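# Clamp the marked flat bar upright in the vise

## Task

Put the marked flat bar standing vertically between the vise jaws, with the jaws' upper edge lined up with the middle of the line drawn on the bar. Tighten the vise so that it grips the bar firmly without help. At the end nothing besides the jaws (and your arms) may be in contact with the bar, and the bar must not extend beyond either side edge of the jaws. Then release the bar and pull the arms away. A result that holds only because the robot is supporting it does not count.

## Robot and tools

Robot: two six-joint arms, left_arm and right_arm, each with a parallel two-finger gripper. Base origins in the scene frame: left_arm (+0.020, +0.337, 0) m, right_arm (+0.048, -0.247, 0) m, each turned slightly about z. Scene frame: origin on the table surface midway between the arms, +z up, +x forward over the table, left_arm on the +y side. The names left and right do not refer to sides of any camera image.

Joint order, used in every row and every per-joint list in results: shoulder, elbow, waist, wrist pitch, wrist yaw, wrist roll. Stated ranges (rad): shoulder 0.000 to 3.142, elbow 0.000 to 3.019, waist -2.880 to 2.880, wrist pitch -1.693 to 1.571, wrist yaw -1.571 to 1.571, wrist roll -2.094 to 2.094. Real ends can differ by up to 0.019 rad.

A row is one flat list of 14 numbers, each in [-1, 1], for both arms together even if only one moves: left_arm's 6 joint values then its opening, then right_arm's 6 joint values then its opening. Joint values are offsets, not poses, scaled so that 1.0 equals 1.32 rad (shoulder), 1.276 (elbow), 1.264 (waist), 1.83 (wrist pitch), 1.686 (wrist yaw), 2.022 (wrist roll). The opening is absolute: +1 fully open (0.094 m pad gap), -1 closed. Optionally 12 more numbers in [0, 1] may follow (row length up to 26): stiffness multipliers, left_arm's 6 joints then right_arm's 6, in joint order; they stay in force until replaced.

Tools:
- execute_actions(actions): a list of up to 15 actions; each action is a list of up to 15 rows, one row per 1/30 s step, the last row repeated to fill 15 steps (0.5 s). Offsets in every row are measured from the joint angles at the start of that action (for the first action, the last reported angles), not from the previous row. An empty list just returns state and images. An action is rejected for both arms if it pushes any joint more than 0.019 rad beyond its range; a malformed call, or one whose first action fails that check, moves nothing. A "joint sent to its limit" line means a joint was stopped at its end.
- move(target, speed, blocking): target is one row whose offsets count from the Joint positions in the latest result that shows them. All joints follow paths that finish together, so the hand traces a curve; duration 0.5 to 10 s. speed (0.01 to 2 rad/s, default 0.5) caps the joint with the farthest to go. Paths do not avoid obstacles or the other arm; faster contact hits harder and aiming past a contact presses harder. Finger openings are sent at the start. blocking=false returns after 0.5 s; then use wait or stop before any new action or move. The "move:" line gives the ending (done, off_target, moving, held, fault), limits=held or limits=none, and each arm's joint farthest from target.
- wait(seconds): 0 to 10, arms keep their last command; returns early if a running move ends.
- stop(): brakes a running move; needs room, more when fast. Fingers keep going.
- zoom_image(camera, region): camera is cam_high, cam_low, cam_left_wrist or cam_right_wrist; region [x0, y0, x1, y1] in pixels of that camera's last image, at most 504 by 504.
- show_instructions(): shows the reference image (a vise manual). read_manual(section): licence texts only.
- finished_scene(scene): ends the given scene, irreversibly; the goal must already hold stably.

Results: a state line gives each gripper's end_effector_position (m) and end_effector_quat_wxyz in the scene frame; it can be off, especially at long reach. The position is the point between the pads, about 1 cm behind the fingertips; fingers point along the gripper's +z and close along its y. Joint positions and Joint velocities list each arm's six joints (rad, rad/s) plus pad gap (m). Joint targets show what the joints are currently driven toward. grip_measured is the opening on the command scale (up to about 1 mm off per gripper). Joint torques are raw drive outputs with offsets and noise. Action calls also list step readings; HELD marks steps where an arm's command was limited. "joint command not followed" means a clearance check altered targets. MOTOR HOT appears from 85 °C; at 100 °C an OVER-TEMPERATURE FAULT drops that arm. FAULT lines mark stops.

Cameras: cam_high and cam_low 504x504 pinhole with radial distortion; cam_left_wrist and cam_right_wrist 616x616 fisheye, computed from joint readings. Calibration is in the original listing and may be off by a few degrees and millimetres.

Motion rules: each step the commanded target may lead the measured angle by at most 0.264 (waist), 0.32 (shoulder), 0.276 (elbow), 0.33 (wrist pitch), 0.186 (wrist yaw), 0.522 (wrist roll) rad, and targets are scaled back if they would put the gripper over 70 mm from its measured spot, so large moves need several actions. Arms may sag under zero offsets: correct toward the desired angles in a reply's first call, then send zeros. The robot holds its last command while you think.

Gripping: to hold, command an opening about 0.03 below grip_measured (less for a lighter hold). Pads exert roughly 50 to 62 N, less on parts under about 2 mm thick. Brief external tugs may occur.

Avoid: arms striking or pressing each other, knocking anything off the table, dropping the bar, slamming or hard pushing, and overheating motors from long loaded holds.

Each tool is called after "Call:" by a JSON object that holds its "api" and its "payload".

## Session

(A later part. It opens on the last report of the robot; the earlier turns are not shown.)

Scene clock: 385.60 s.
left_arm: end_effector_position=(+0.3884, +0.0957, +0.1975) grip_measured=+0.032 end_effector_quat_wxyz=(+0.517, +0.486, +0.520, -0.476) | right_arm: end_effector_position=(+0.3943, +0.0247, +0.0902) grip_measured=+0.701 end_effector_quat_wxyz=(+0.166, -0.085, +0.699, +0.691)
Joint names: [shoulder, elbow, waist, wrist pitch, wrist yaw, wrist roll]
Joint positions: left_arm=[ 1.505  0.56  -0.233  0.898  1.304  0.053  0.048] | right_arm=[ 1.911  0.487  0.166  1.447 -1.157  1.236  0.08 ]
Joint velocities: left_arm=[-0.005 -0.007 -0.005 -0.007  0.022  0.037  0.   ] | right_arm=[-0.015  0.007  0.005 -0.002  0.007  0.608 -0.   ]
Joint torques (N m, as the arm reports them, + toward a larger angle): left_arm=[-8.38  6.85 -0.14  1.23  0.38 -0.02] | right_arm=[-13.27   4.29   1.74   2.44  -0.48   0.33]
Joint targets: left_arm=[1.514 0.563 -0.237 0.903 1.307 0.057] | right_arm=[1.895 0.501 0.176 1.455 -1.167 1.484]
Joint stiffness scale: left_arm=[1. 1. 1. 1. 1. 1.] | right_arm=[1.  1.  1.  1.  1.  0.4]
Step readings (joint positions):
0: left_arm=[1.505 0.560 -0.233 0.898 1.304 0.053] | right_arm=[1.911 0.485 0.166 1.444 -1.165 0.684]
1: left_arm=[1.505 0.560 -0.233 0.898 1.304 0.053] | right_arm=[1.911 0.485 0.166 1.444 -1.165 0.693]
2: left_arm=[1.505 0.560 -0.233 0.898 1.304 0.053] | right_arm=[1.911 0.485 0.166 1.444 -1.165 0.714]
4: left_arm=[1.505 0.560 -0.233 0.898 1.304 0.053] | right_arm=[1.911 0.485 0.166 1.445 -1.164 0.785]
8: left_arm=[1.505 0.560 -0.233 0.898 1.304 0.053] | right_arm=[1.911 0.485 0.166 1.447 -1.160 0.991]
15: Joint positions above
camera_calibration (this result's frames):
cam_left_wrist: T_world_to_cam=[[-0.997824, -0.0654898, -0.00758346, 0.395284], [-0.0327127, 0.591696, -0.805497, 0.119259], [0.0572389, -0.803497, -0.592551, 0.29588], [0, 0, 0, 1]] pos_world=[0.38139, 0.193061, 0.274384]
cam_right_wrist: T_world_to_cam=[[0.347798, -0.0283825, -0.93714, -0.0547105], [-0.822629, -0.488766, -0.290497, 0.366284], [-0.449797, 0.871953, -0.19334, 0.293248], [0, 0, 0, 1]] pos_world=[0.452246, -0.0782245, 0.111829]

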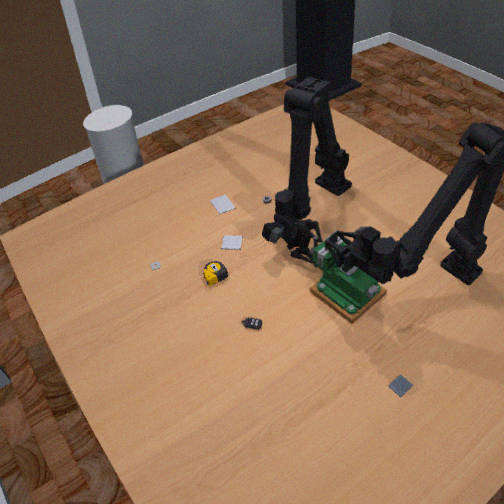

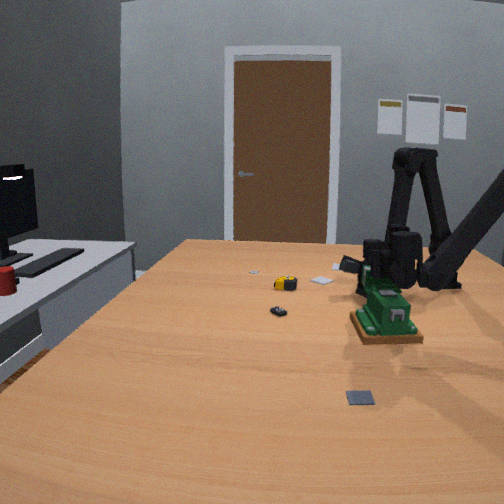

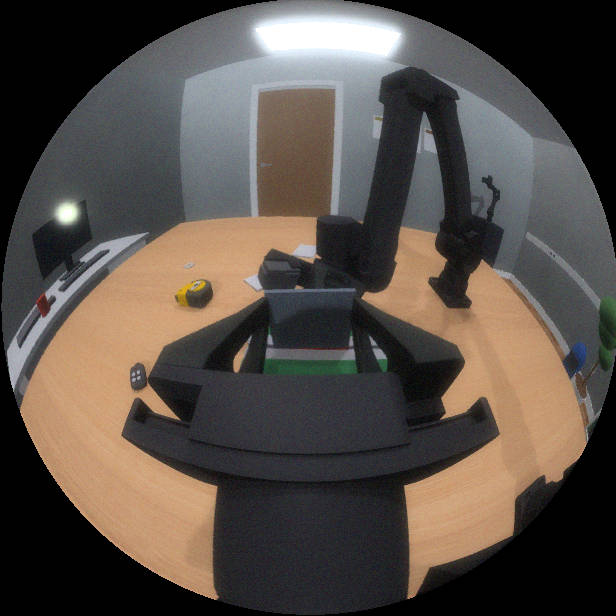

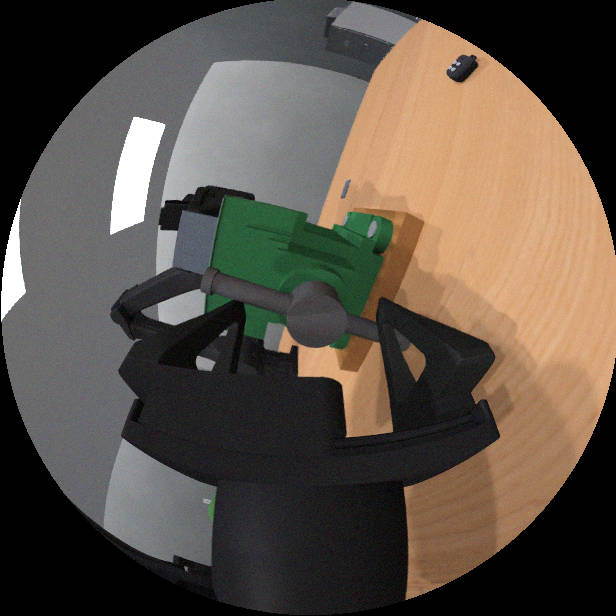

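Call:
{"api": "execute_actions", "payload": {"actions": [[[0.0068,0.0024,-0.003,0.006,0.0018,0.003,0.0,-0.012,0.012,0.008,0.005,0.0,0.07,0.7],[0.0068,0.0024,-0.003,0.009,0.0018,0.004,0.0,-0.012,0.012,0.008,0.005,0.0,0.07,0.7],[0.0068,0.0024,-0.003,0.012,0.0018,0.005,0.0,-0.012,0.012,0.008,0.005,0.0,0.07,0.7],[0.0068,0.0024,-0.003,0.014,0.0018,0.006,0.0,-0.012,0.012,0.008,0.005,0.0,0.07,0.7],[0.0068,0.0024,-0.003,0.016,0.0018,0.007,0.0,-0.012,0.012,0.008,0.005,0.0,0.07,0.7],[0.0068,0.0024,-0.003,0.017,0.0018,0.008,0.0,-0.012,0.012,0.008,0.005,0.0,0.07,0.7],[0.0068,0.0024,-0.003,0.018,0.0018,0.0089,0.0,-0.012,0.012,0.008,0.005,0.0,0.07,0.7],[0.0068,0.0024,-0.003,0.019,0.0018,0.0089,0.0,-0.012,0.012,0.008,0.005,0.0,0.07,0.7],[0.0068,0.0024,-0.003,0.0197,0.0018,0.0089,0.0,-0.012,0.012,0.008,0.005,0.0,0.07,0.7]]]}}

Scene clock: 391.10 s.
left_arm: end_effector_position=(+0.3884, +0.0957, +0.1976) grip_measured=+0.032 end_effector_quat_wxyz=(+0.518, +0.486, +0.519, -0.475) | right_arm: end_effector_position=(+0.3954, +0.0241, +0.0903) grip_measured=+0.701 end_effector_quat_wxyz=(+0.116, -0.032, +0.703, +0.701)
Joint names: [shoulder, elbow, waist, wrist pitch, wrist yaw, wrist roll]
Joint positions: left_arm=[ 1.505  0.559 -0.233  0.901  1.303  0.053  0.048] | right_arm=[ 1.911  0.488  0.164  1.447 -1.154  1.382  0.08 ]
Joint velocities: left_arm=[-0.034 -0.022  0.015 -0.012 -0.051  0.037 -0.   ] | right_arm=[-0.015 -0.012 -0.015 -0.017 -0.022  0.022  0.   ]
Joint torques (N m, as the arm reports them, + toward a larger angle): left_arm=[-8.78  6.54  0.04  1.93  0.35  0.13] | right_arm=[-13.24   4.46   1.75   2.49  -0.23  -0.18]
Joint targets: left_arm=[1.514 0.563 -0.237 0.934 1.307 0.071] | right_arm=[1.895 0.503 0.176 1.456 -1.157 1.377]
Joint stiffness scale: left_arm=[1. 1. 1. 1. 1. 1.] | right_arm=[1.  1.  1.  1.  1.  0.4]
Step readings (joint positions):
0: left_arm=[1.505 0.560 -0.233 0.898 1.304 0.053] | right_arm=[1.911 0.488 0.164 1.447 -1.156 1.384]
1: left_arm=[1.505 0.560 -0.233 0.898 1.304 0.053] | right_arm=[1.911 0.488 0.164 1.447 -1.154 1.383]
2: left_arm=[1.505 0.560 -0.233 0.898 1.304 0.053] | right_arm=[1.911 0.488 0.164 1.447 -1.154 1.382]
4: left_arm=[1.505 0.560 -0.233 0.898 1.304 0.053] | right_arm=[1.911 0.488 0.164 1.447 -1.154 1.382]
8: left_arm=[1.505 0.560 -0.233 0.900 1.303 0.053] | right_arm=[1.911 0.488 0.164 1.447 -1.154 1.382]
15: Joint positions above
camera_calibration (this result's frames):
cam_left_wrist: T_world_to_cam=[[-0.997726, -0.0666345, -0.0101789, 0.395852], [-0.0312688, 0.591291, -0.805852, 0.118885], [0.0597162, -0.803701, -0.59203, 0.294964], [0, 0, 0, 1]] pos_world=[0.381055, 0.193145, 0.27446]
cam_right_wrist: T_world_to_cam=[[0.208499, -0.0127979, -0.977939, 0.0033687], [-0.858135, -0.482078, -0.176648, 0.370516], [-0.469182, 0.876035, -0.111495, 0.294399], [0, 0, 0, 1]] pos_world=[0.455377, -0.0792432, 0.101569]

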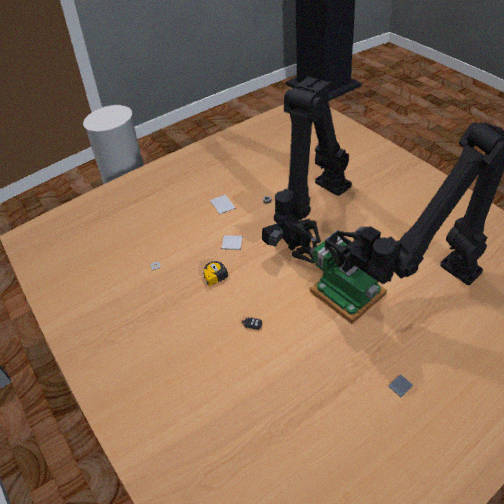

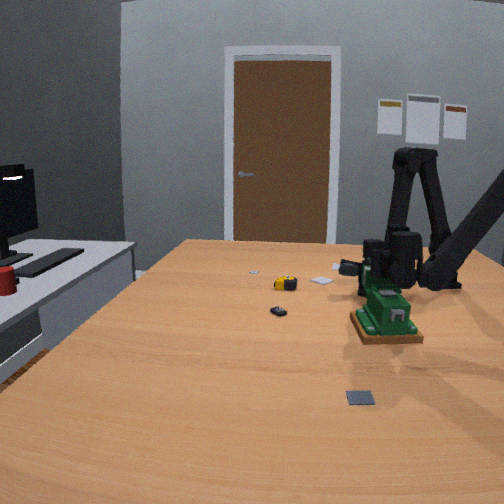

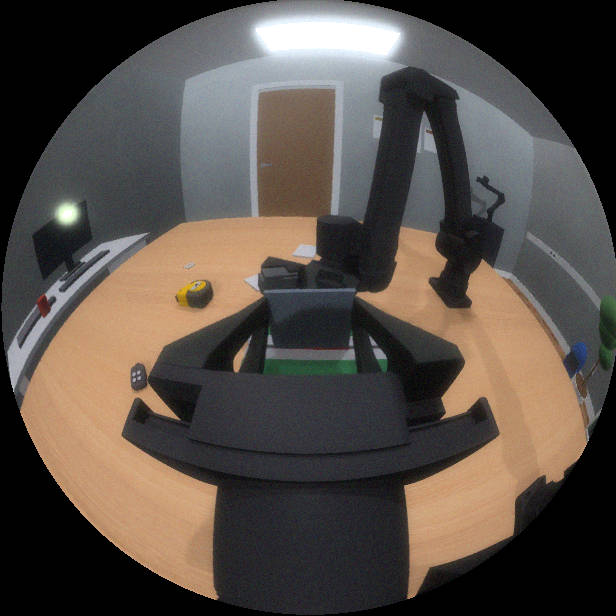

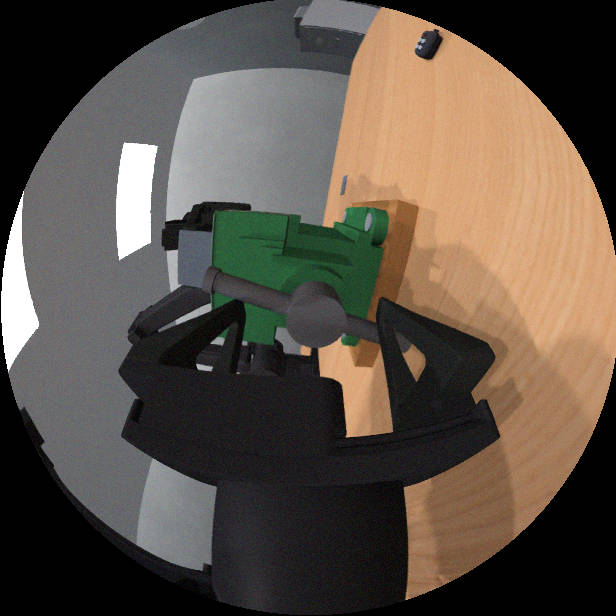

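Call:
{"api": "execute_actions", "payload": {"actions": []}}

Scene clock: 393.80 s.
left_arm: end_effector_position=(+0.3884, +0.0957, +0.1976) grip_measured=+0.032 end_effector_quat_wxyz=(+0.518, +0.486, +0.519, -0.475) | right_arm: end_effector_position=(+0.3954, +0.0241, +0.0903) grip_measured=+0.701 end_effector_quat_wxyz=(+0.116, -0.032, +0.703, +0.701)
Joint names: [shoulder, elbow, waist, wrist pitch, wrist yaw, wrist roll]
Joint positions: left_arm=[ 1.505  0.559 -0.233  0.901  1.303  0.053  0.048] | right_arm=[ 1.911  0.488  0.164  1.447 -1.154  1.382  0.08 ]
Joint velocities: left_arm=[ 0.005 -0.012  0.005  0.002  0.037 -0.081  0.001] | right_arm=[-0.005 -0.002  0.005 -0.002 -0.022 -0.007 -0.   ]
Joint torques (N m, as the arm reports them, + toward a larger angle): left_arm=[-8.67  6.58  0.11  2.17  0.3   0.17] | right_arm=[-13.26   4.46   1.77   2.49  -0.23  -0.17]
Joint targets: left_arm=[1.514 0.563 -0.237 0.934 1.307 0.071] | right_arm=[1.895 0.503 0.176 1.456 -1.157 1.377]
Joint stiffness scale: left_arm=[1. 1. 1. 1. 1. 1.] | right_arm=[1.  1.  1.  1.  1.  0.4]
camera_calibration (this result's frames):
cam_left_wrist: T_world_to_cam=[[-0.997726, -0.0666345, -0.0101789, 0.395852], [-0.0312688, 0.591291, -0.805852, 0.118885], [0.0597162, -0.803701, -0.59203, 0.294964], [0, 0, 0, 1]] pos_world=[0.381055, 0.193145, 0.27446]
cam_right_wrist: T_world_to_cam=[[0.208499, -0.0127979, -0.977939, 0.0033687], [-0.858135, -0.482078, -0.176648, 0.370516], [-0.469182, 0.876035, -0.111495, 0.294399], [0, 0, 0, 1]] pos_world=[0.455377, -0.0792432, 0.101569]

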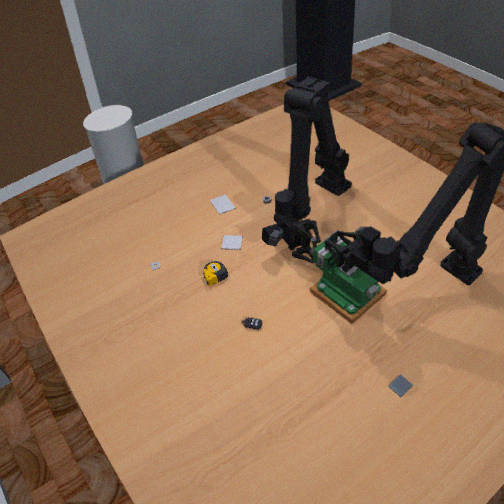

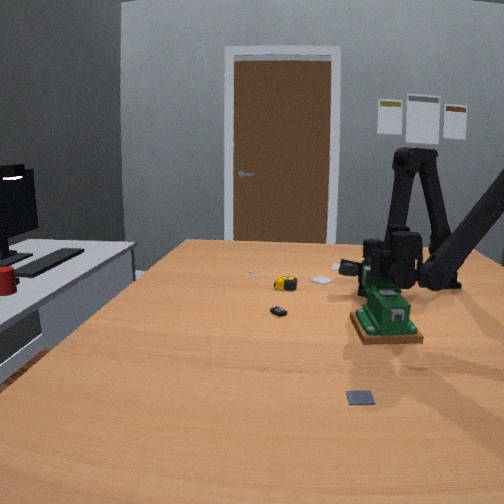

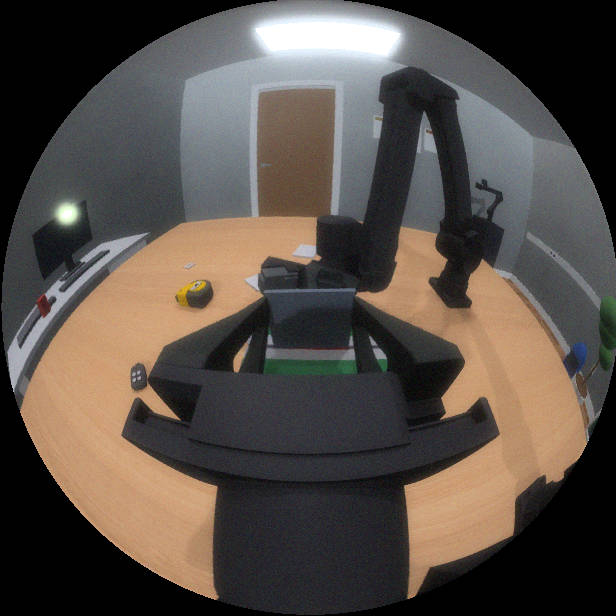

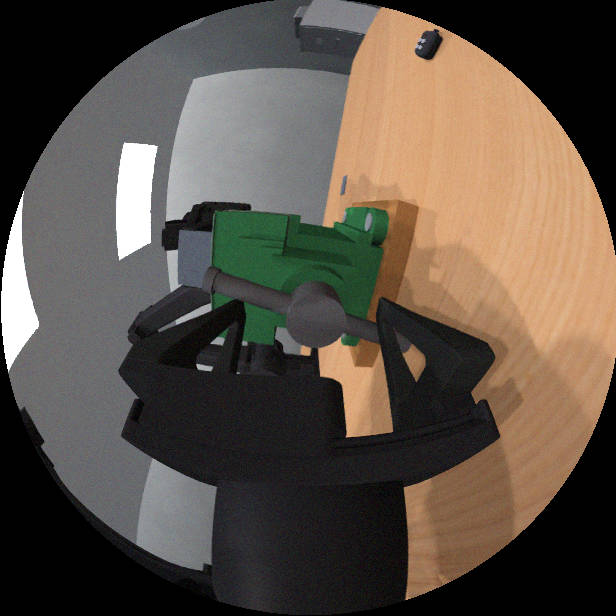

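Call:
{"api": "zoom_image", "payload": {"camera": "cam_left_wrist", "region": [260, 330, 365, 365]}}

Region (260, 330, 365, 365) of cam_left_wrist's 616x616 image, scaled by 4.800, with more detail than that image has.

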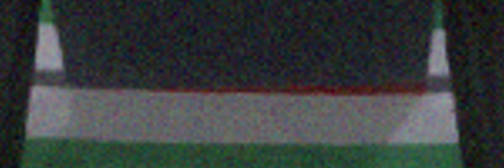

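Call:
{"api": "zoom_image", "payload": {"camera": "cam_left_wrist", "region": [262, 340, 312, 357]}}

Call:
{"api": "zoom_image", "payload": {"camera": "cam_left_wrist", "region": [310, 340, 360, 357]}}

Region (262, 340, 312, 357) of cam_left_wrist's 616x616 image, scaled by 10.080, with more detail than that image has; it fills the top 171 rows of this view, and the rest is white.

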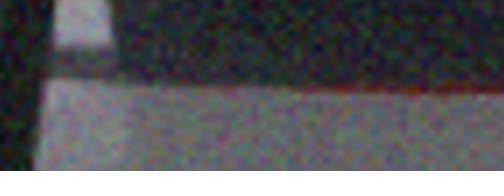

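Region (310, 340, 360, 357) of cam_left_wrist's 616x616 image, scaled by 10.080, with more detail than that image has; it fills the top 171 rows of this view, and the rest is white.

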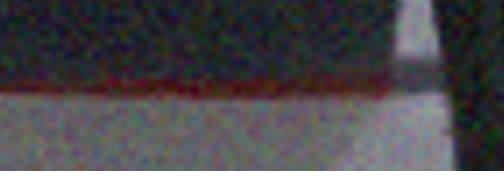

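Call:
{"api": "execute_actions", "payload": {"actions": [[[0.0068,0.0031,-0.0032,0.018,0.0024,0.010,0.0,-0.0121,0.0118,0.0095,0.0049,-0.0018,-0.0025,0.7],[0.0068,0.0031,-0.0032,0.018,0.0024,0.0112,0.0,-0.0121,0.0118,0.0095,0.0049,-0.0018,-0.0025,0.7],[0.0068,0.0031,-0.0032,0.018,0.0024,0.0124,0.0,-0.0121,0.0118,0.0095,0.0049,-0.0018,-0.0025,0.7],[0.0068,0.0031,-0.0032,0.018,0.0024,0.0136,0.0,-0.0121,0.0118,0.0095,0.0049,-0.0018,-0.0025,0.7],[0.0068,0.0031,-0.0032,0.018,0.0024,0.0148,0.0,-0.0121,0.0118,0.0095,0.0049,-0.0018,-0.0025,0.7],[0.0068,0.0031,-0.0032,0.018,0.0024,0.016,0.0,-0.0121,0.0118,0.0095,0.0049,-0.0018,-0.0025,0.7],[0.0068,0.0031,-0.0032,0.018,0.0024,0.0172,0.0,-0.0121,0.0118,0.0095,0.0049,-0.0018,-0.0025,0.7],[0.0068,0.0031,-0.0032,0.018,0.0024,0.0184,0.0,-0.0121,0.0118,0.0095,0.0049,-0.0018,-0.0025,0.7],[0.0068,0.0031,-0.0032,0.018,0.0024,0.0196,0.0,-0.0121,0.0118,0.0095,0.0049,-0.0018,-0.0025,0.7],[0.0068,0.0031,-0.0032,0.018,0.0024,0.0208,0.0,-0.0121,0.0118,0.0095,0.0049,-0.0018,-0.0025,0.7]]]}}

Call:
{"api": "zoom_image", "payload": {"camera": "cam_left_wrist", "region": [260, 330, 365, 365]}}

Scene clock: 403.30 s.
left_arm: end_effector_position=(+0.3881, +0.0958, +0.1975) grip_measured=+0.032 end_effector_quat_wxyz=(+0.521, +0.489, +0.516, -0.472) | right_arm: end_effector_position=(+0.3954, +0.0241, +0.0903) grip_measured=+0.701 end_effector_quat_wxyz=(+0.116, -0.032, +0.703, +0.701)
Joint names: [shoulder, elbow, waist, wrist pitch, wrist yaw, wrist roll]
Joint positions: left_arm=[ 1.505  0.558 -0.233  0.902  1.303  0.065  0.048] | right_arm=[ 1.911  0.488  0.164  1.447 -1.154  1.382  0.08 ]
Joint velocities: left_arm=[ 0.005 -0.022 -0.005  0.012 -0.022  0.007 -0.   ] | right_arm=[-0.015 -0.002 -0.005  0.007  0.022 -0.037 -0.001]
Joint torques (N m, as the arm reports them, + toward a larger angle): left_arm=[-8.89  6.74 -0.36  2.08  0.29  0.17] | right_arm=[-13.26   4.48   1.78   2.48  -0.22  -0.17]
Joint targets: left_arm=[1.514 0.563 -0.238 0.934 1.307 0.095] | right_arm=[1.895 0.503 0.176 1.456 -1.157 1.377]
Joint stiffness scale: left_arm=[1. 1. 1. 1. 1. 1.] | right_arm=[1.  1.  1.  1.  1.  0.4]
Step readings (joint positions):
0: left_arm=[1.505 0.559 -0.233 0.901 1.303 0.053] | right_arm=[1.911 0.488 0.164 1.447 -1.154 1.382]
1: left_arm=[1.505 0.559 -0.233 0.901 1.303 0.053] | right_arm=[1.911 0.488 0.164 1.447 -1.154 1.382]
2: left_arm=[1.505 0.559 -0.233 0.901 1.303 0.053] | right_arm=[1.911 0.488 0.164 1.447 -1.154 1.382]
4: left_arm=[1.505 0.559 -0.233 0.901 1.303 0.054] | right_arm=[1.911 0.488 0.164 1.447 -1.154 1.382]
8: left_arm=[1.505 0.559 -0.233 0.901 1.303 0.058] | right_arm=[1.911 0.488 0.164 1.447 -1.154 1.382]
15: Joint positions above
camera_calibration (this result's frames):
cam_left_wrist: T_world_to_cam=[[-0.997537, -0.0664825, -0.0223704, 0.397944], [-0.0213841, 0.59196, -0.805684, 0.114817], [0.0668063, -0.803221, -0.591923, 0.292121], [0, 0, 0, 1]] pos_world=[0.379903, 0.193127, 0.274321]
cam_right_wrist: T_world_to_cam=[[0.208499, -0.0127979, -0.977939, 0.0033687], [-0.858135, -0.482078, -0.176648, 0.370516], [-0.469182, 0.876035, -0.111495, 0.294399], [0, 0, 0, 1]] pos_world=[0.455377, -0.0792432, 0.101569]

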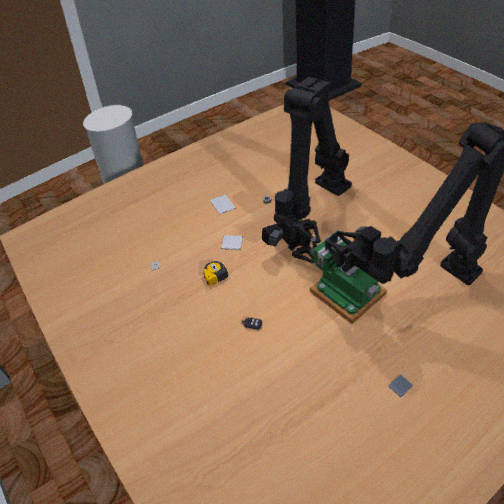

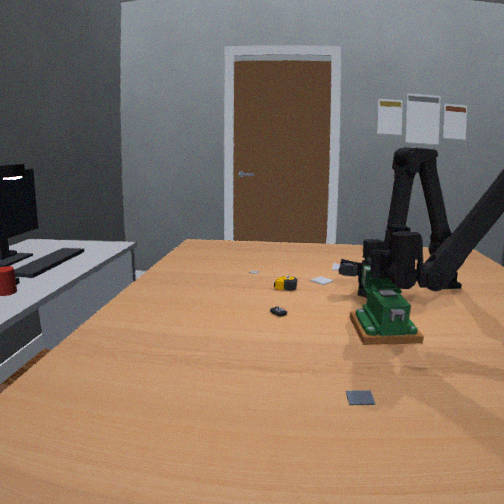

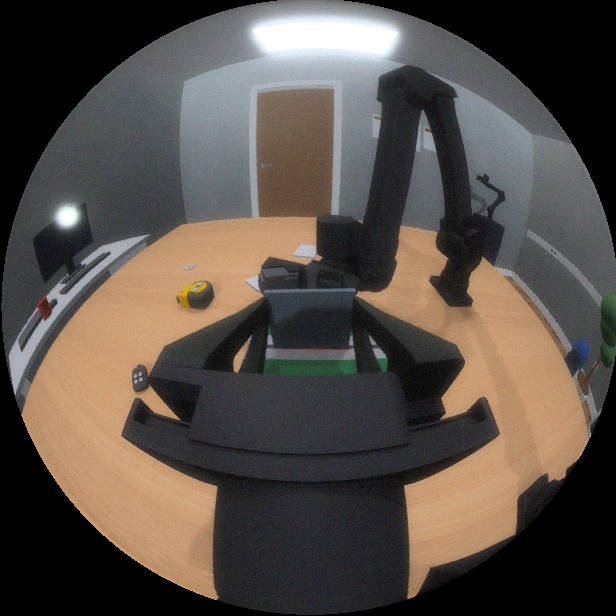

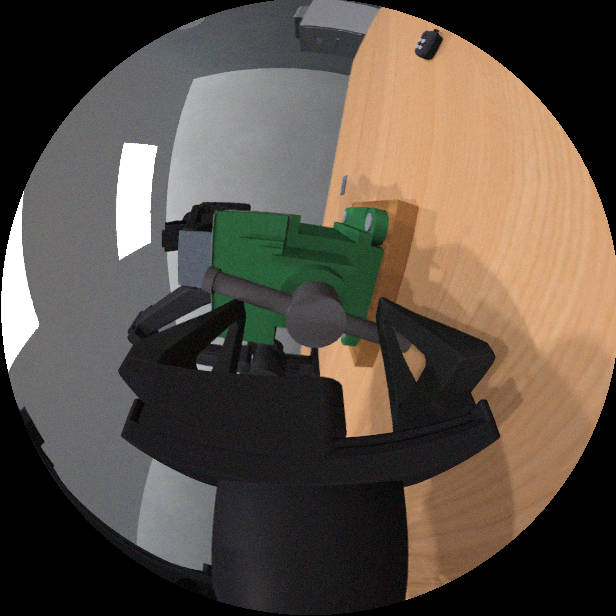

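Region (260, 330, 365, 365) of cam_left_wrist's 616x616 image, scaled by 4.800, with more detail than that image has.

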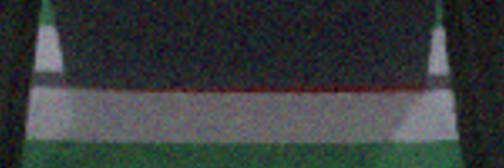

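Call:
{"api": "execute_actions", "payload": {"actions": [[[0.0068,0.0039,-0.0036,0.018,0.0024,0.0148,0.0,-0.0121,0.0118,0.0095,0.0049,-0.0018,-0.0025,0.7],[0.0068,0.0039,-0.0036,0.0187,0.0024,0.0148,0.0,-0.0121,0.0118,0.0095,0.0049,-0.0018,-0.0025,0.7],[0.0068,0.0039,-0.0036,0.0194,0.0024,0.0148,0.0,-0.0121,0.0118,0.0095,0.0049,-0.0018,-0.0025,0.7],[0.0068,0.0039,-0.0036,0.0201,0.0024,0.0148,0.0,-0.0121,0.0118,0.0095,0.0049,-0.0018,-0.0025,0.7],[0.0068,0.0039,-0.0036,0.0208,0.0024,0.0148,0.0,-0.0121,0.0118,0.0095,0.0049,-0.0018,-0.0025,0.7],[0.0068,0.0039,-0.0036,0.0215,0.0024,0.0148,0.0,-0.0121,0.0118,0.0095,0.0049,-0.0018,-0.0025,0.7],[0.0068,0.0039,-0.0036,0.0222,0.0024,0.0148,0.0,-0.0121,0.0118,0.0095,0.0049,-0.0018,-0.0025,0.7],[0.0068,0.0039,-0.0036,0.0229,0.0024,0.0148,0.0,-0.0121,0.0118,0.0095,0.0049,-0.0018,-0.0025,0.7],[0.0068,0.0039,-0.0036,0.0236,0.0024,0.0148,0.0,-0.0121,0.0118,0.0095,0.0049,-0.0018,-0.0025,0.7],[0.0068,0.0039,-0.0036,0.024,0.0024,0.0148,0.0,-0.0121,0.0118,0.0095,0.0049,-0.0018,-0.0025,0.7]]]}}

Call:
{"api": "zoom_image", "payload": {"camera": "cam_left_wrist", "region": [260, 330, 365, 365]}}

Scene clock: 407.23 s.
left_arm: end_effector_position=(+0.3877, +0.0959, +0.1975) grip_measured=+0.032 end_effector_quat_wxyz=(+0.524, +0.492, +0.513, -0.469) | right_arm: end_effector_position=(+0.3954, +0.0241, +0.0903) grip_measured=+0.701 end_effector_quat_wxyz=(+0.116, -0.032, +0.703, +0.701)
Joint names: [shoulder, elbow, waist, wrist pitch, wrist yaw, wrist roll]
Joint positions: left_arm=[ 1.505  0.557 -0.233  0.91   1.302  0.073  0.048] | right_arm=[ 1.911  0.488  0.164  1.447 -1.154  1.382  0.08 ]
Joint velocities: left_arm=[ 0.005 -0.007 -0.015  0.002  0.022 -0.037  0.   ] | right_arm=[-0.005 -0.002 -0.005 -0.017 -0.022 -0.022 -0.001]
Joint torques (N m, as the arm reports them, + toward a larger angle): left_arm=[-8.69  6.76 -0.21  1.81  0.39  0.18] | right_arm=[-13.28   4.47   1.78   2.48  -0.22  -0.17]
Joint targets: left_arm=[1.514 0.563 -0.238 0.946 1.307 0.095] | right_arm=[1.895 0.503 0.176 1.456 -1.157 1.377]
Joint stiffness scale: left_arm=[1. 1. 1. 1. 1. 1.] | right_arm=[1.  1.  1.  1.  1.  0.4]
Step readings (joint positions):
0: left_arm=[1.505 0.558 -0.233 0.902 1.303 0.067] | right_arm=[1.911 0.488 0.164 1.447 -1.154 1.382]
1: left_arm=[1.505 0.558 -0.233 0.902 1.303 0.067] | right_arm=[1.911 0.488 0.164 1.447 -1.154 1.382]
2: left_arm=[1.505 0.558 -0.233 0.902 1.303 0.067] | right_arm=[1.911 0.488 0.164 1.447 -1.154 1.382]
4: left_arm=[1.505 0.558 -0.233 0.904 1.303 0.067] | right_arm=[1.911 0.488 0.164 1.447 -1.154 1.382]
8: left_arm=[1.505 0.557 -0.233 0.907 1.303 0.070] | right_arm=[1.911 0.488 0.164 1.447 -1.154 1.382]
15: Joint positions above
camera_calibration (this result's frames):
cam_left_wrist: T_world_to_cam=[[-0.997122, -0.0671631, -0.0351778, 0.39999], [-0.0114178, 0.591706, -0.806073, 0.111027], [0.0749532, -0.803351, -0.590769, 0.288899], [0, 0, 0, 1]] pos_world=[0.378452, 0.193257, 0.27424]
cam_right_wrist: T_world_to_cam=[[0.208499, -0.0127979, -0.977939, 0.0033687], [-0.858135, -0.482078, -0.176648, 0.370516], [-0.469182, 0.876035, -0.111495, 0.294399], [0, 0, 0, 1]] pos_world=[0.455377, -0.0792432, 0.101569]

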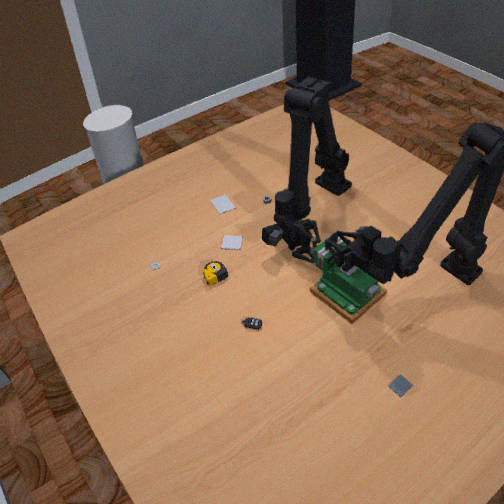

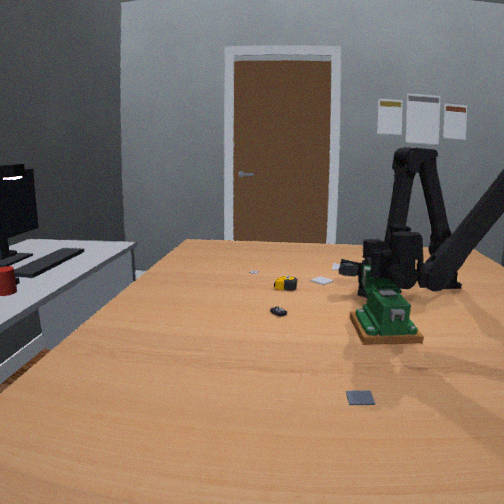

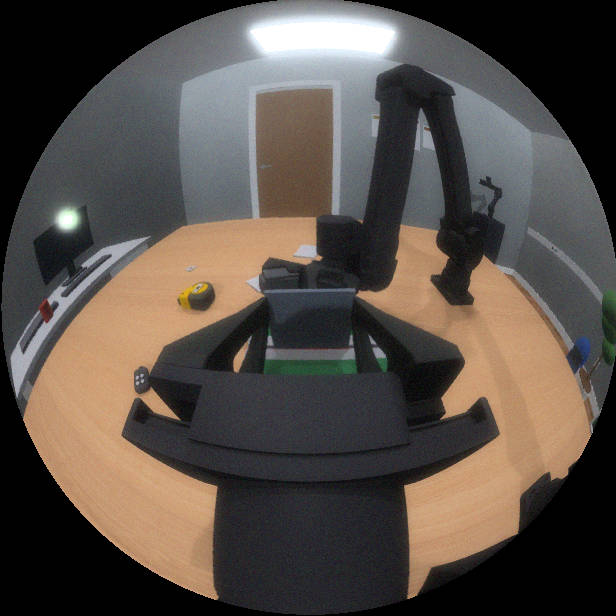

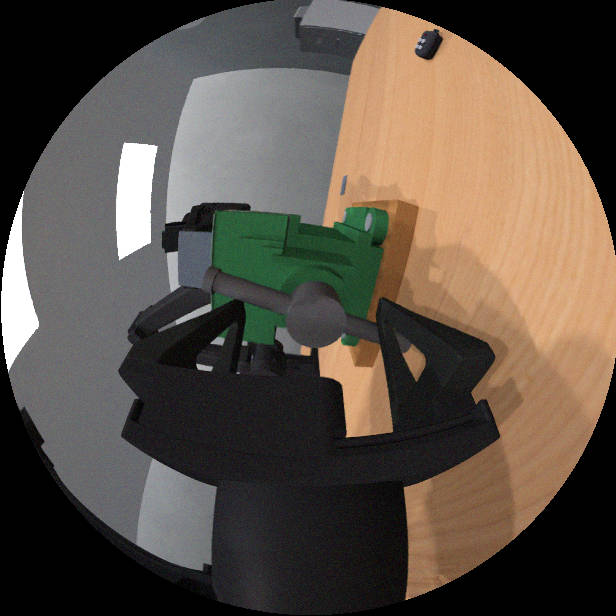

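Region (260, 330, 365, 365) of cam_left_wrist's 616x616 image, scaled by 4.800, with more detail than that image has.

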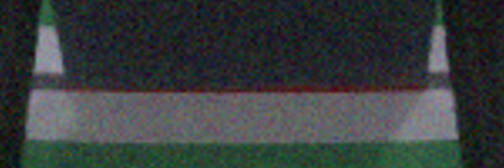

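Call:
{"api": "zoom_image", "payload": {"camera": "cam_left_wrist", "region": [262, 340, 312, 357]}}

Call:
{"api": "zoom_image", "payload": {"camera": "cam_left_wrist", "region": [310, 340, 360, 357]}}

Region (262, 340, 312, 357) of cam_left_wrist's 616x616 image, scaled by 10.080, with more detail than that image has; it fills the top 171 rows of this view, and the rest is white.

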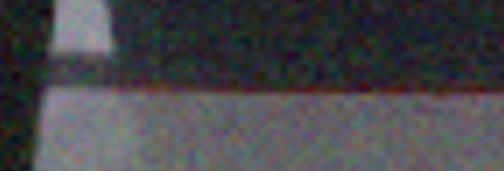

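Region (310, 340, 360, 357) of cam_left_wrist's 616x616 image, scaled by 10.080, with more detail than that image has; it fills the top 171 rows of this view, and the rest is white.

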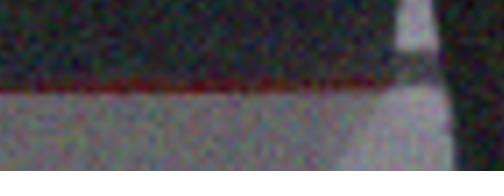

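Call:
{"api": "execute_actions", "payload": {"actions": [[[0.0068,0.005,-0.0036,0.02,0.003,0.0099,0.0,-0.0121,0.0118,0.0095,0.0049,-0.0018,-0.0025,0.7],[0.0068,0.0055,-0.0036,0.0205,0.003,0.0099,0.0,-0.0121,0.0118,0.0095,0.0049,-0.0018,-0.0025,0.7],[0.0068,0.006,-0.0036,0.021,0.003,0.0099,0.0,-0.0121,0.0118,0.0095,0.0049,-0.0018,-0.0025,0.7],[0.0068,0.0065,-0.0036,0.0215,0.003,0.0099,0.0,-0.0121,0.0118,0.0095,0.0049,-0.0018,-0.0025,0.7],[0.0068,0.0071,-0.0036,0.022,0.003,0.0099,0.0,-0.0121,0.0118,0.0095,0.0049,-0.0018,-0.0025,0.7],[0.0068,0.0071,-0.0036,0.0225,0.003,0.0099,0.0,-0.0121,0.0118,0.0095,0.0049,-0.0018,-0.0025,0.7],[0.0068,0.0071,-0.0036,0.023,0.003,0.0099,0.0,-0.0121,0.0118,0.0095,0.0049,-0.0018,-0.0025,0.7],[0.0068,0.0071,-0.0036,0.0235,0.003,0.0099,0.0,-0.0121,0.0118,0.0095,0.0049,-0.0018,-0.0025,0.7]]]}}

Call:
{"api": "zoom_image", "payload": {"camera": "cam_left_wrist", "region": [262, 340, 312, 357]}}

Call:
{"api": "zoom_image", "payload": {"camera": "cam_left_wrist", "region": [310, 340, 360, 357]}}

Scene clock: 411.60 s.
left_arm: end_effector_position=(+0.3878, +0.0959, +0.1977) grip_measured=+0.032 end_effector_quat_wxyz=(+0.525, +0.493, +0.512, -0.468) | right_arm: end_effector_position=(+0.3954, +0.0241, +0.0903) grip_measured=+0.701 end_effector_quat_wxyz=(+0.116, -0.032, +0.703, +0.701)
Joint names: [shoulder, elbow, waist, wrist pitch, wrist yaw, wrist roll]
Joint positions: left_arm=[ 1.506  0.557 -0.233  0.913  1.302  0.073  0.048] | right_arm=[ 1.911  0.488  0.164  1.447 -1.154  1.382  0.08 ]
Joint velocities: left_arm=[-0.005 -0.007 -0.024 -0.017  0.051  0.051  0.001] | right_arm=[-0.005 -0.002 -0.005 -0.007  0.007  0.022  0.   ]
Joint torques (N m, as the arm reports them, + toward a larger angle): left_arm=[-8.35  7.09 -1.12  2.18  0.39  0.15] | right_arm=[-13.27   4.47   1.79   2.48  -0.22  -0.17]
Joint targets: left_arm=[1.514 0.566 -0.238 0.952 1.307 0.093] | right_arm=[1.895 0.503 0.176 1.456 -1.157 1.377]
Joint stiffness scale: left_arm=[1. 1. 1. 1. 1. 1.] | right_arm=[1.  1.  1.  1.  1.  0.4]
Step readings (joint positions):
0: left_arm=[1.505 0.557 -0.233 0.910 1.302 0.073] | right_arm=[1.911 0.488 0.164 1.447 -1.154 1.382]
1: left_arm=[1.505 0.557 -0.233 0.910 1.302 0.073] | right_arm=[1.911 0.488 0.164 1.447 -1.154 1.382]
2: left_arm=[1.505 0.557 -0.233 0.910 1.302 0.073] | right_arm=[1.911 0.488 0.164 1.447 -1.154 1.382]
4: left_arm=[1.505 0.557 -0.233 0.910 1.302 0.073] | right_arm=[1.911 0.488 0.164 1.447 -1.154 1.382]
8: left_arm=[1.506 0.557 -0.233 0.913 1.302 0.073] | right_arm=[1.911 0.488 0.164 1.447 -1.154 1.382]
15: Joint positions above
camera_calibration (this result's frames):
cam_left_wrist: T_world_to_cam=[[-0.996998, -0.0671796, -0.0385071, 0.400674], [-0.0086934, 0.591261, -0.806434, 0.110224], [0.0769436, -0.803677, -0.59007, 0.2881], [0, 0, 0, 1]] pos_world=[0.378262, 0.193286, 0.274316]
cam_right_wrist: T_world_to_cam=[[0.208499, -0.0127979, -0.977939, 0.0033687], [-0.858135, -0.482078, -0.176648, 0.370516], [-0.469182, 0.876035, -0.111495, 0.294399], [0, 0, 0, 1]] pos_world=[0.455377, -0.0792432, 0.101569]

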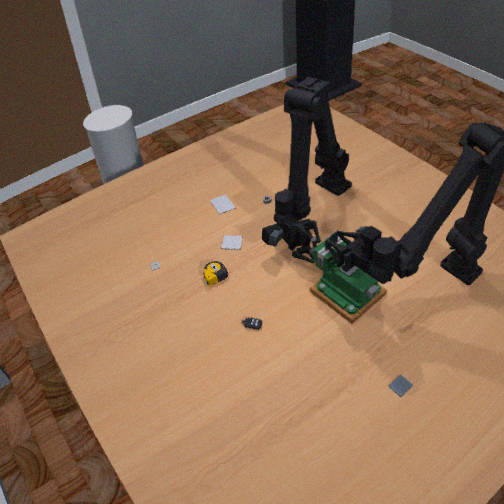

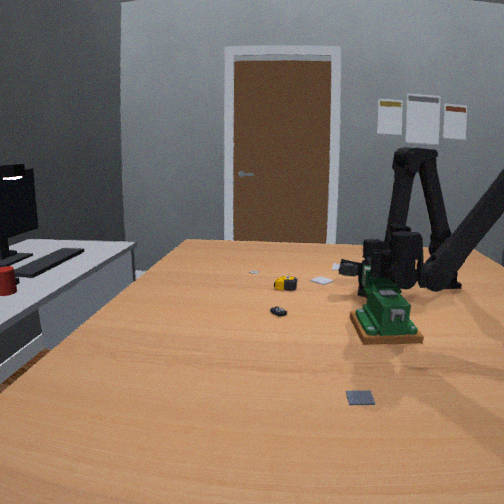

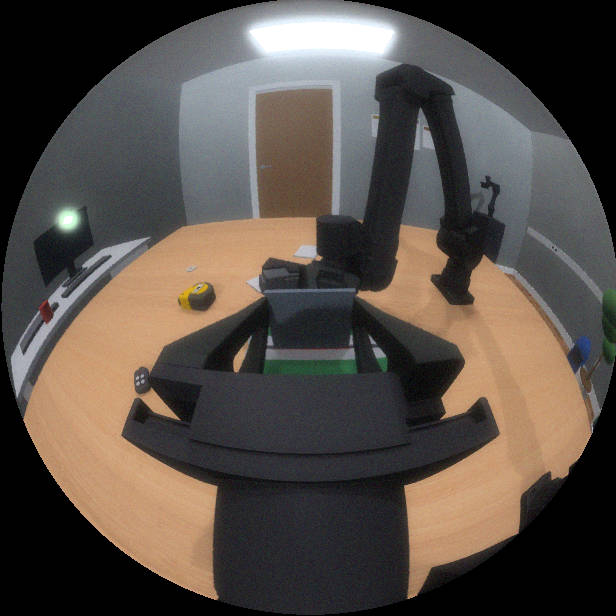

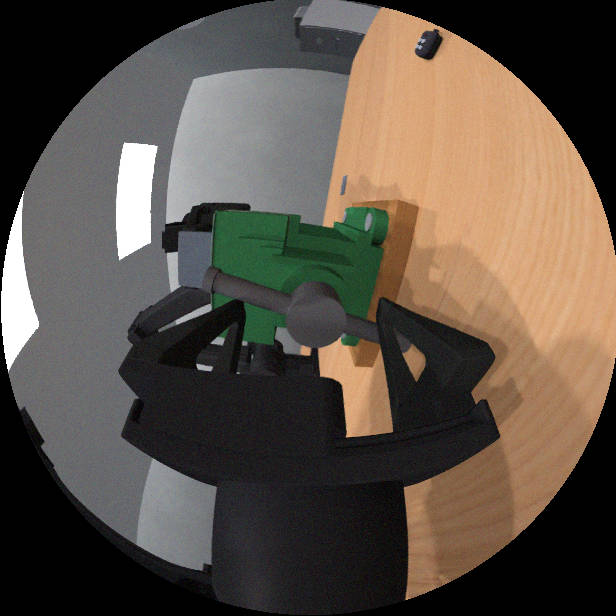

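Region (262, 340, 312, 357) of cam_left_wrist's 616x616 image, scaled by 10.080, with more detail than that image has; it fills the top 171 rows of this view, and the rest is white.

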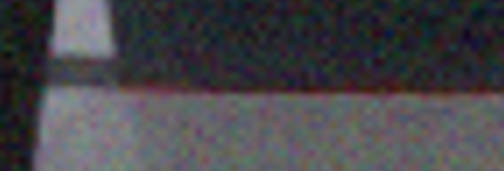

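Region (310, 340, 360, 357) of cam_left_wrist's 616x616 image, scaled by 10.080, with more detail than that image has; it fills the top 171 rows of this view, and the rest is white.

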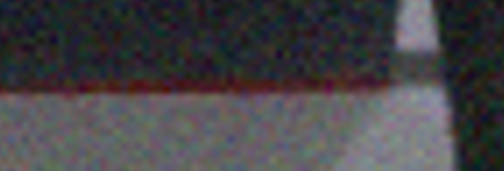

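Call:
{"api": "execute_actions", "payload": {"actions": [[[0.0055,0.0078,-0.0036,0.0218,0.003,0.0104,0.0,-0.0121,0.0118,0.0095,0.0049,-0.0018,-0.0025,0.7],[0.005,0.0078,-0.0036,0.0223,0.003,0.0109,0.0,-0.0121,0.0118,0.0095,0.0049,-0.0018,-0.0025,0.7],[0.0045,0.0078,-0.0036,0.0229,0.003,0.0114,0.0,-0.0121,0.0118,0.0095,0.0049,-0.0018,-0.0025,0.7],[0.004,0.0078,-0.0036,0.0235,0.003,0.0119,0.0,-0.0121,0.0118,0.0095,0.0049,-0.0018,-0.0025,0.7],[0.0038,0.0078,-0.0036,0.024,0.003,0.0124,0.0,-0.0121,0.0118,0.0095,0.0049,-0.0018,-0.0025,0.7],[0.0038,0.0078,-0.0036,0.0246,0.003,0.0129,0.0,-0.0121,0.0118,0.0095,0.0049,-0.0018,-0.0025,0.7],[0.0038,0.0078,-0.0036,0.0252,0.003,0.0134,0.0,-0.0121,0.0118,0.0095,0.0049,-0.0018,-0.0025,0.7],[0.0038,0.0078,-0.0036,0.0257,0.003,0.0138,0.0,-0.0121,0.0118,0.0095,0.0049,-0.0018,-0.0025,0.7]]]}}

Call:
{"api": "zoom_image", "payload": {"camera": "cam_left_wrist", "region": [262, 340, 312, 357]}}

Call:
{"api": "zoom_image", "payload": {"camera": "cam_left_wrist", "region": [310, 340, 360, 357]}}

Scene clock: 415.03 s.
left_arm: end_effector_position=(+0.3874, +0.0958, +0.1980) grip_measured=+0.032 end_effector_quat_wxyz=(+0.528, +0.495, +0.509, -0.466) | right_arm: end_effector_position=(+0.3954, +0.0241, +0.0903) grip_measured=+0.701 end_effector_quat_wxyz=(+0.116, -0.032, +0.703, +0.701)
Joint names: [shoulder, elbow, waist, wrist pitch, wrist yaw, wrist roll]
Joint positions: left_arm=[ 1.507  0.555 -0.234  0.92   1.302  0.079  0.048] | right_arm=[ 1.911  0.488  0.164  1.447 -1.154  1.382  0.08 ]
Joint velocities: left_arm=[-0.024 -0.012 -0.005 -0.022 -0.051  0.037 -0.   ] | right_arm=[-0.015 -0.017 -0.024 -0.002 -0.066  0.051  0.   ]
Joint torques (N m, as the arm reports them, + toward a larger angle): left_arm=[-8.63  7.12 -0.46  2.1   0.37  0.15] | right_arm=[-13.27   4.47   1.78   2.48  -0.22  -0.17]
Joint targets: left_arm=[1.511 0.567 -0.238 0.961 1.307 0.101] | right_arm=[1.895 0.503 0.176 1.456 -1.157 1.377]
Joint stiffness scale: left_arm=[1. 1. 1. 1. 1. 1.] | right_arm=[1.  1.  1.  1.  1.  0.4]
Step readings (joint positions):
0: left_arm=[1.506 0.557 -0.233 0.913 1.302 0.073] | right_arm=[1.911 0.488 0.164 1.447 -1.154 1.382]
1: left_arm=[1.506 0.557 -0.233 0.913 1.302 0.073] | right_arm=[1.911 0.488 0.164 1.447 -1.154 1.382]
2: left_arm=[1.506 0.557 -0.233 0.913 1.302 0.073] | right_arm=[1.911 0.488 0.164 1.447 -1.154 1.382]
4: left_arm=[1.506 0.557 -0.233 0.915 1.302 0.074] | right_arm=[1.911 0.488 0.164 1.447 -1.154 1.382]
8: left_arm=[1.507 0.556 -0.234 0.918 1.302 0.077] | right_arm=[1.911 0.488 0.164 1.447 -1.154 1.382]
15: Joint positions above
camera_calibration (this result's frames):
cam_left_wrist: T_world_to_cam=[[-0.996545, -0.0667741, -0.0493809, 0.402227], [0.000393059, 0.590795, -0.806821, 0.107098], [0.0830488, -0.804054, -0.588728, 0.285637], [0, 0, 0, 1]] pos_world=[0.377074, 0.193253, 0.274434]
cam_right_wrist: T_world_to_cam=[[0.208499, -0.0127979, -0.977939, 0.0033687], [-0.858135, -0.482078, -0.176648, 0.370516], [-0.469182, 0.876035, -0.111495, 0.294399], [0, 0, 0, 1]] pos_world=[0.455377, -0.0792432, 0.101569]

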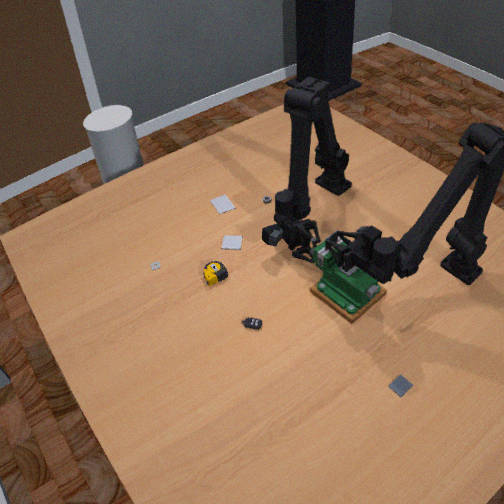

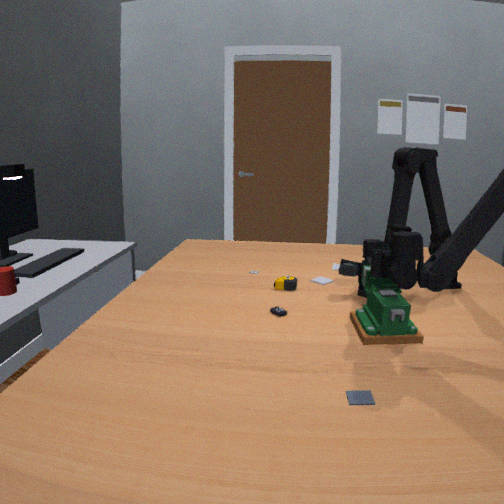

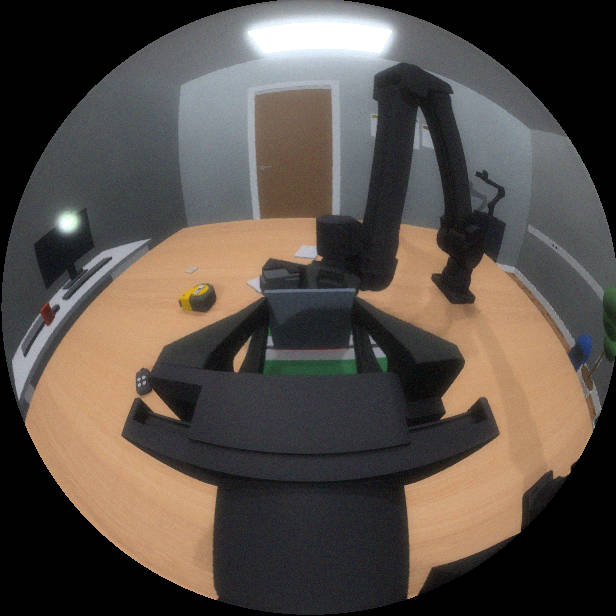

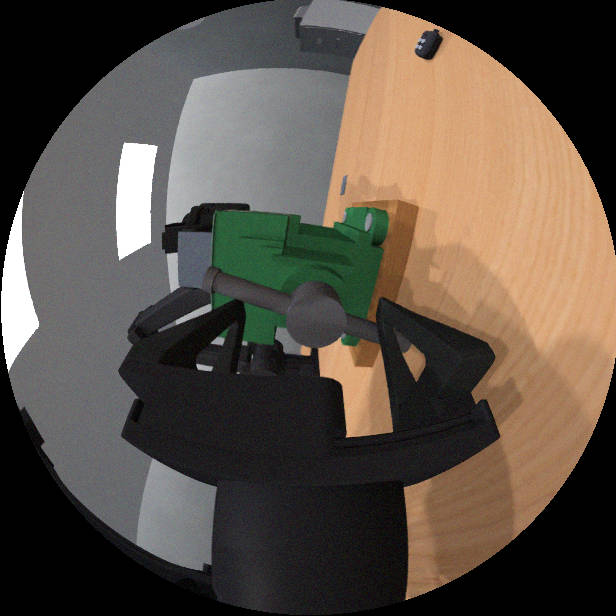

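Region (262, 340, 312, 357) of cam_left_wrist's 616x616 image, scaled by 10.080, with more detail than that image has; it fills the top 171 rows of this view, and the rest is white.

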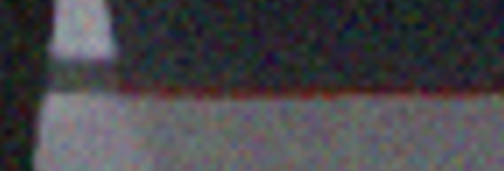

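Region (310, 340, 360, 357) of cam_left_wrist's 616x616 image, scaled by 10.080, with more detail than that image has; it fills the top 171 rows of this view, and the rest is white.

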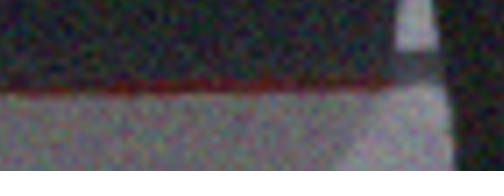

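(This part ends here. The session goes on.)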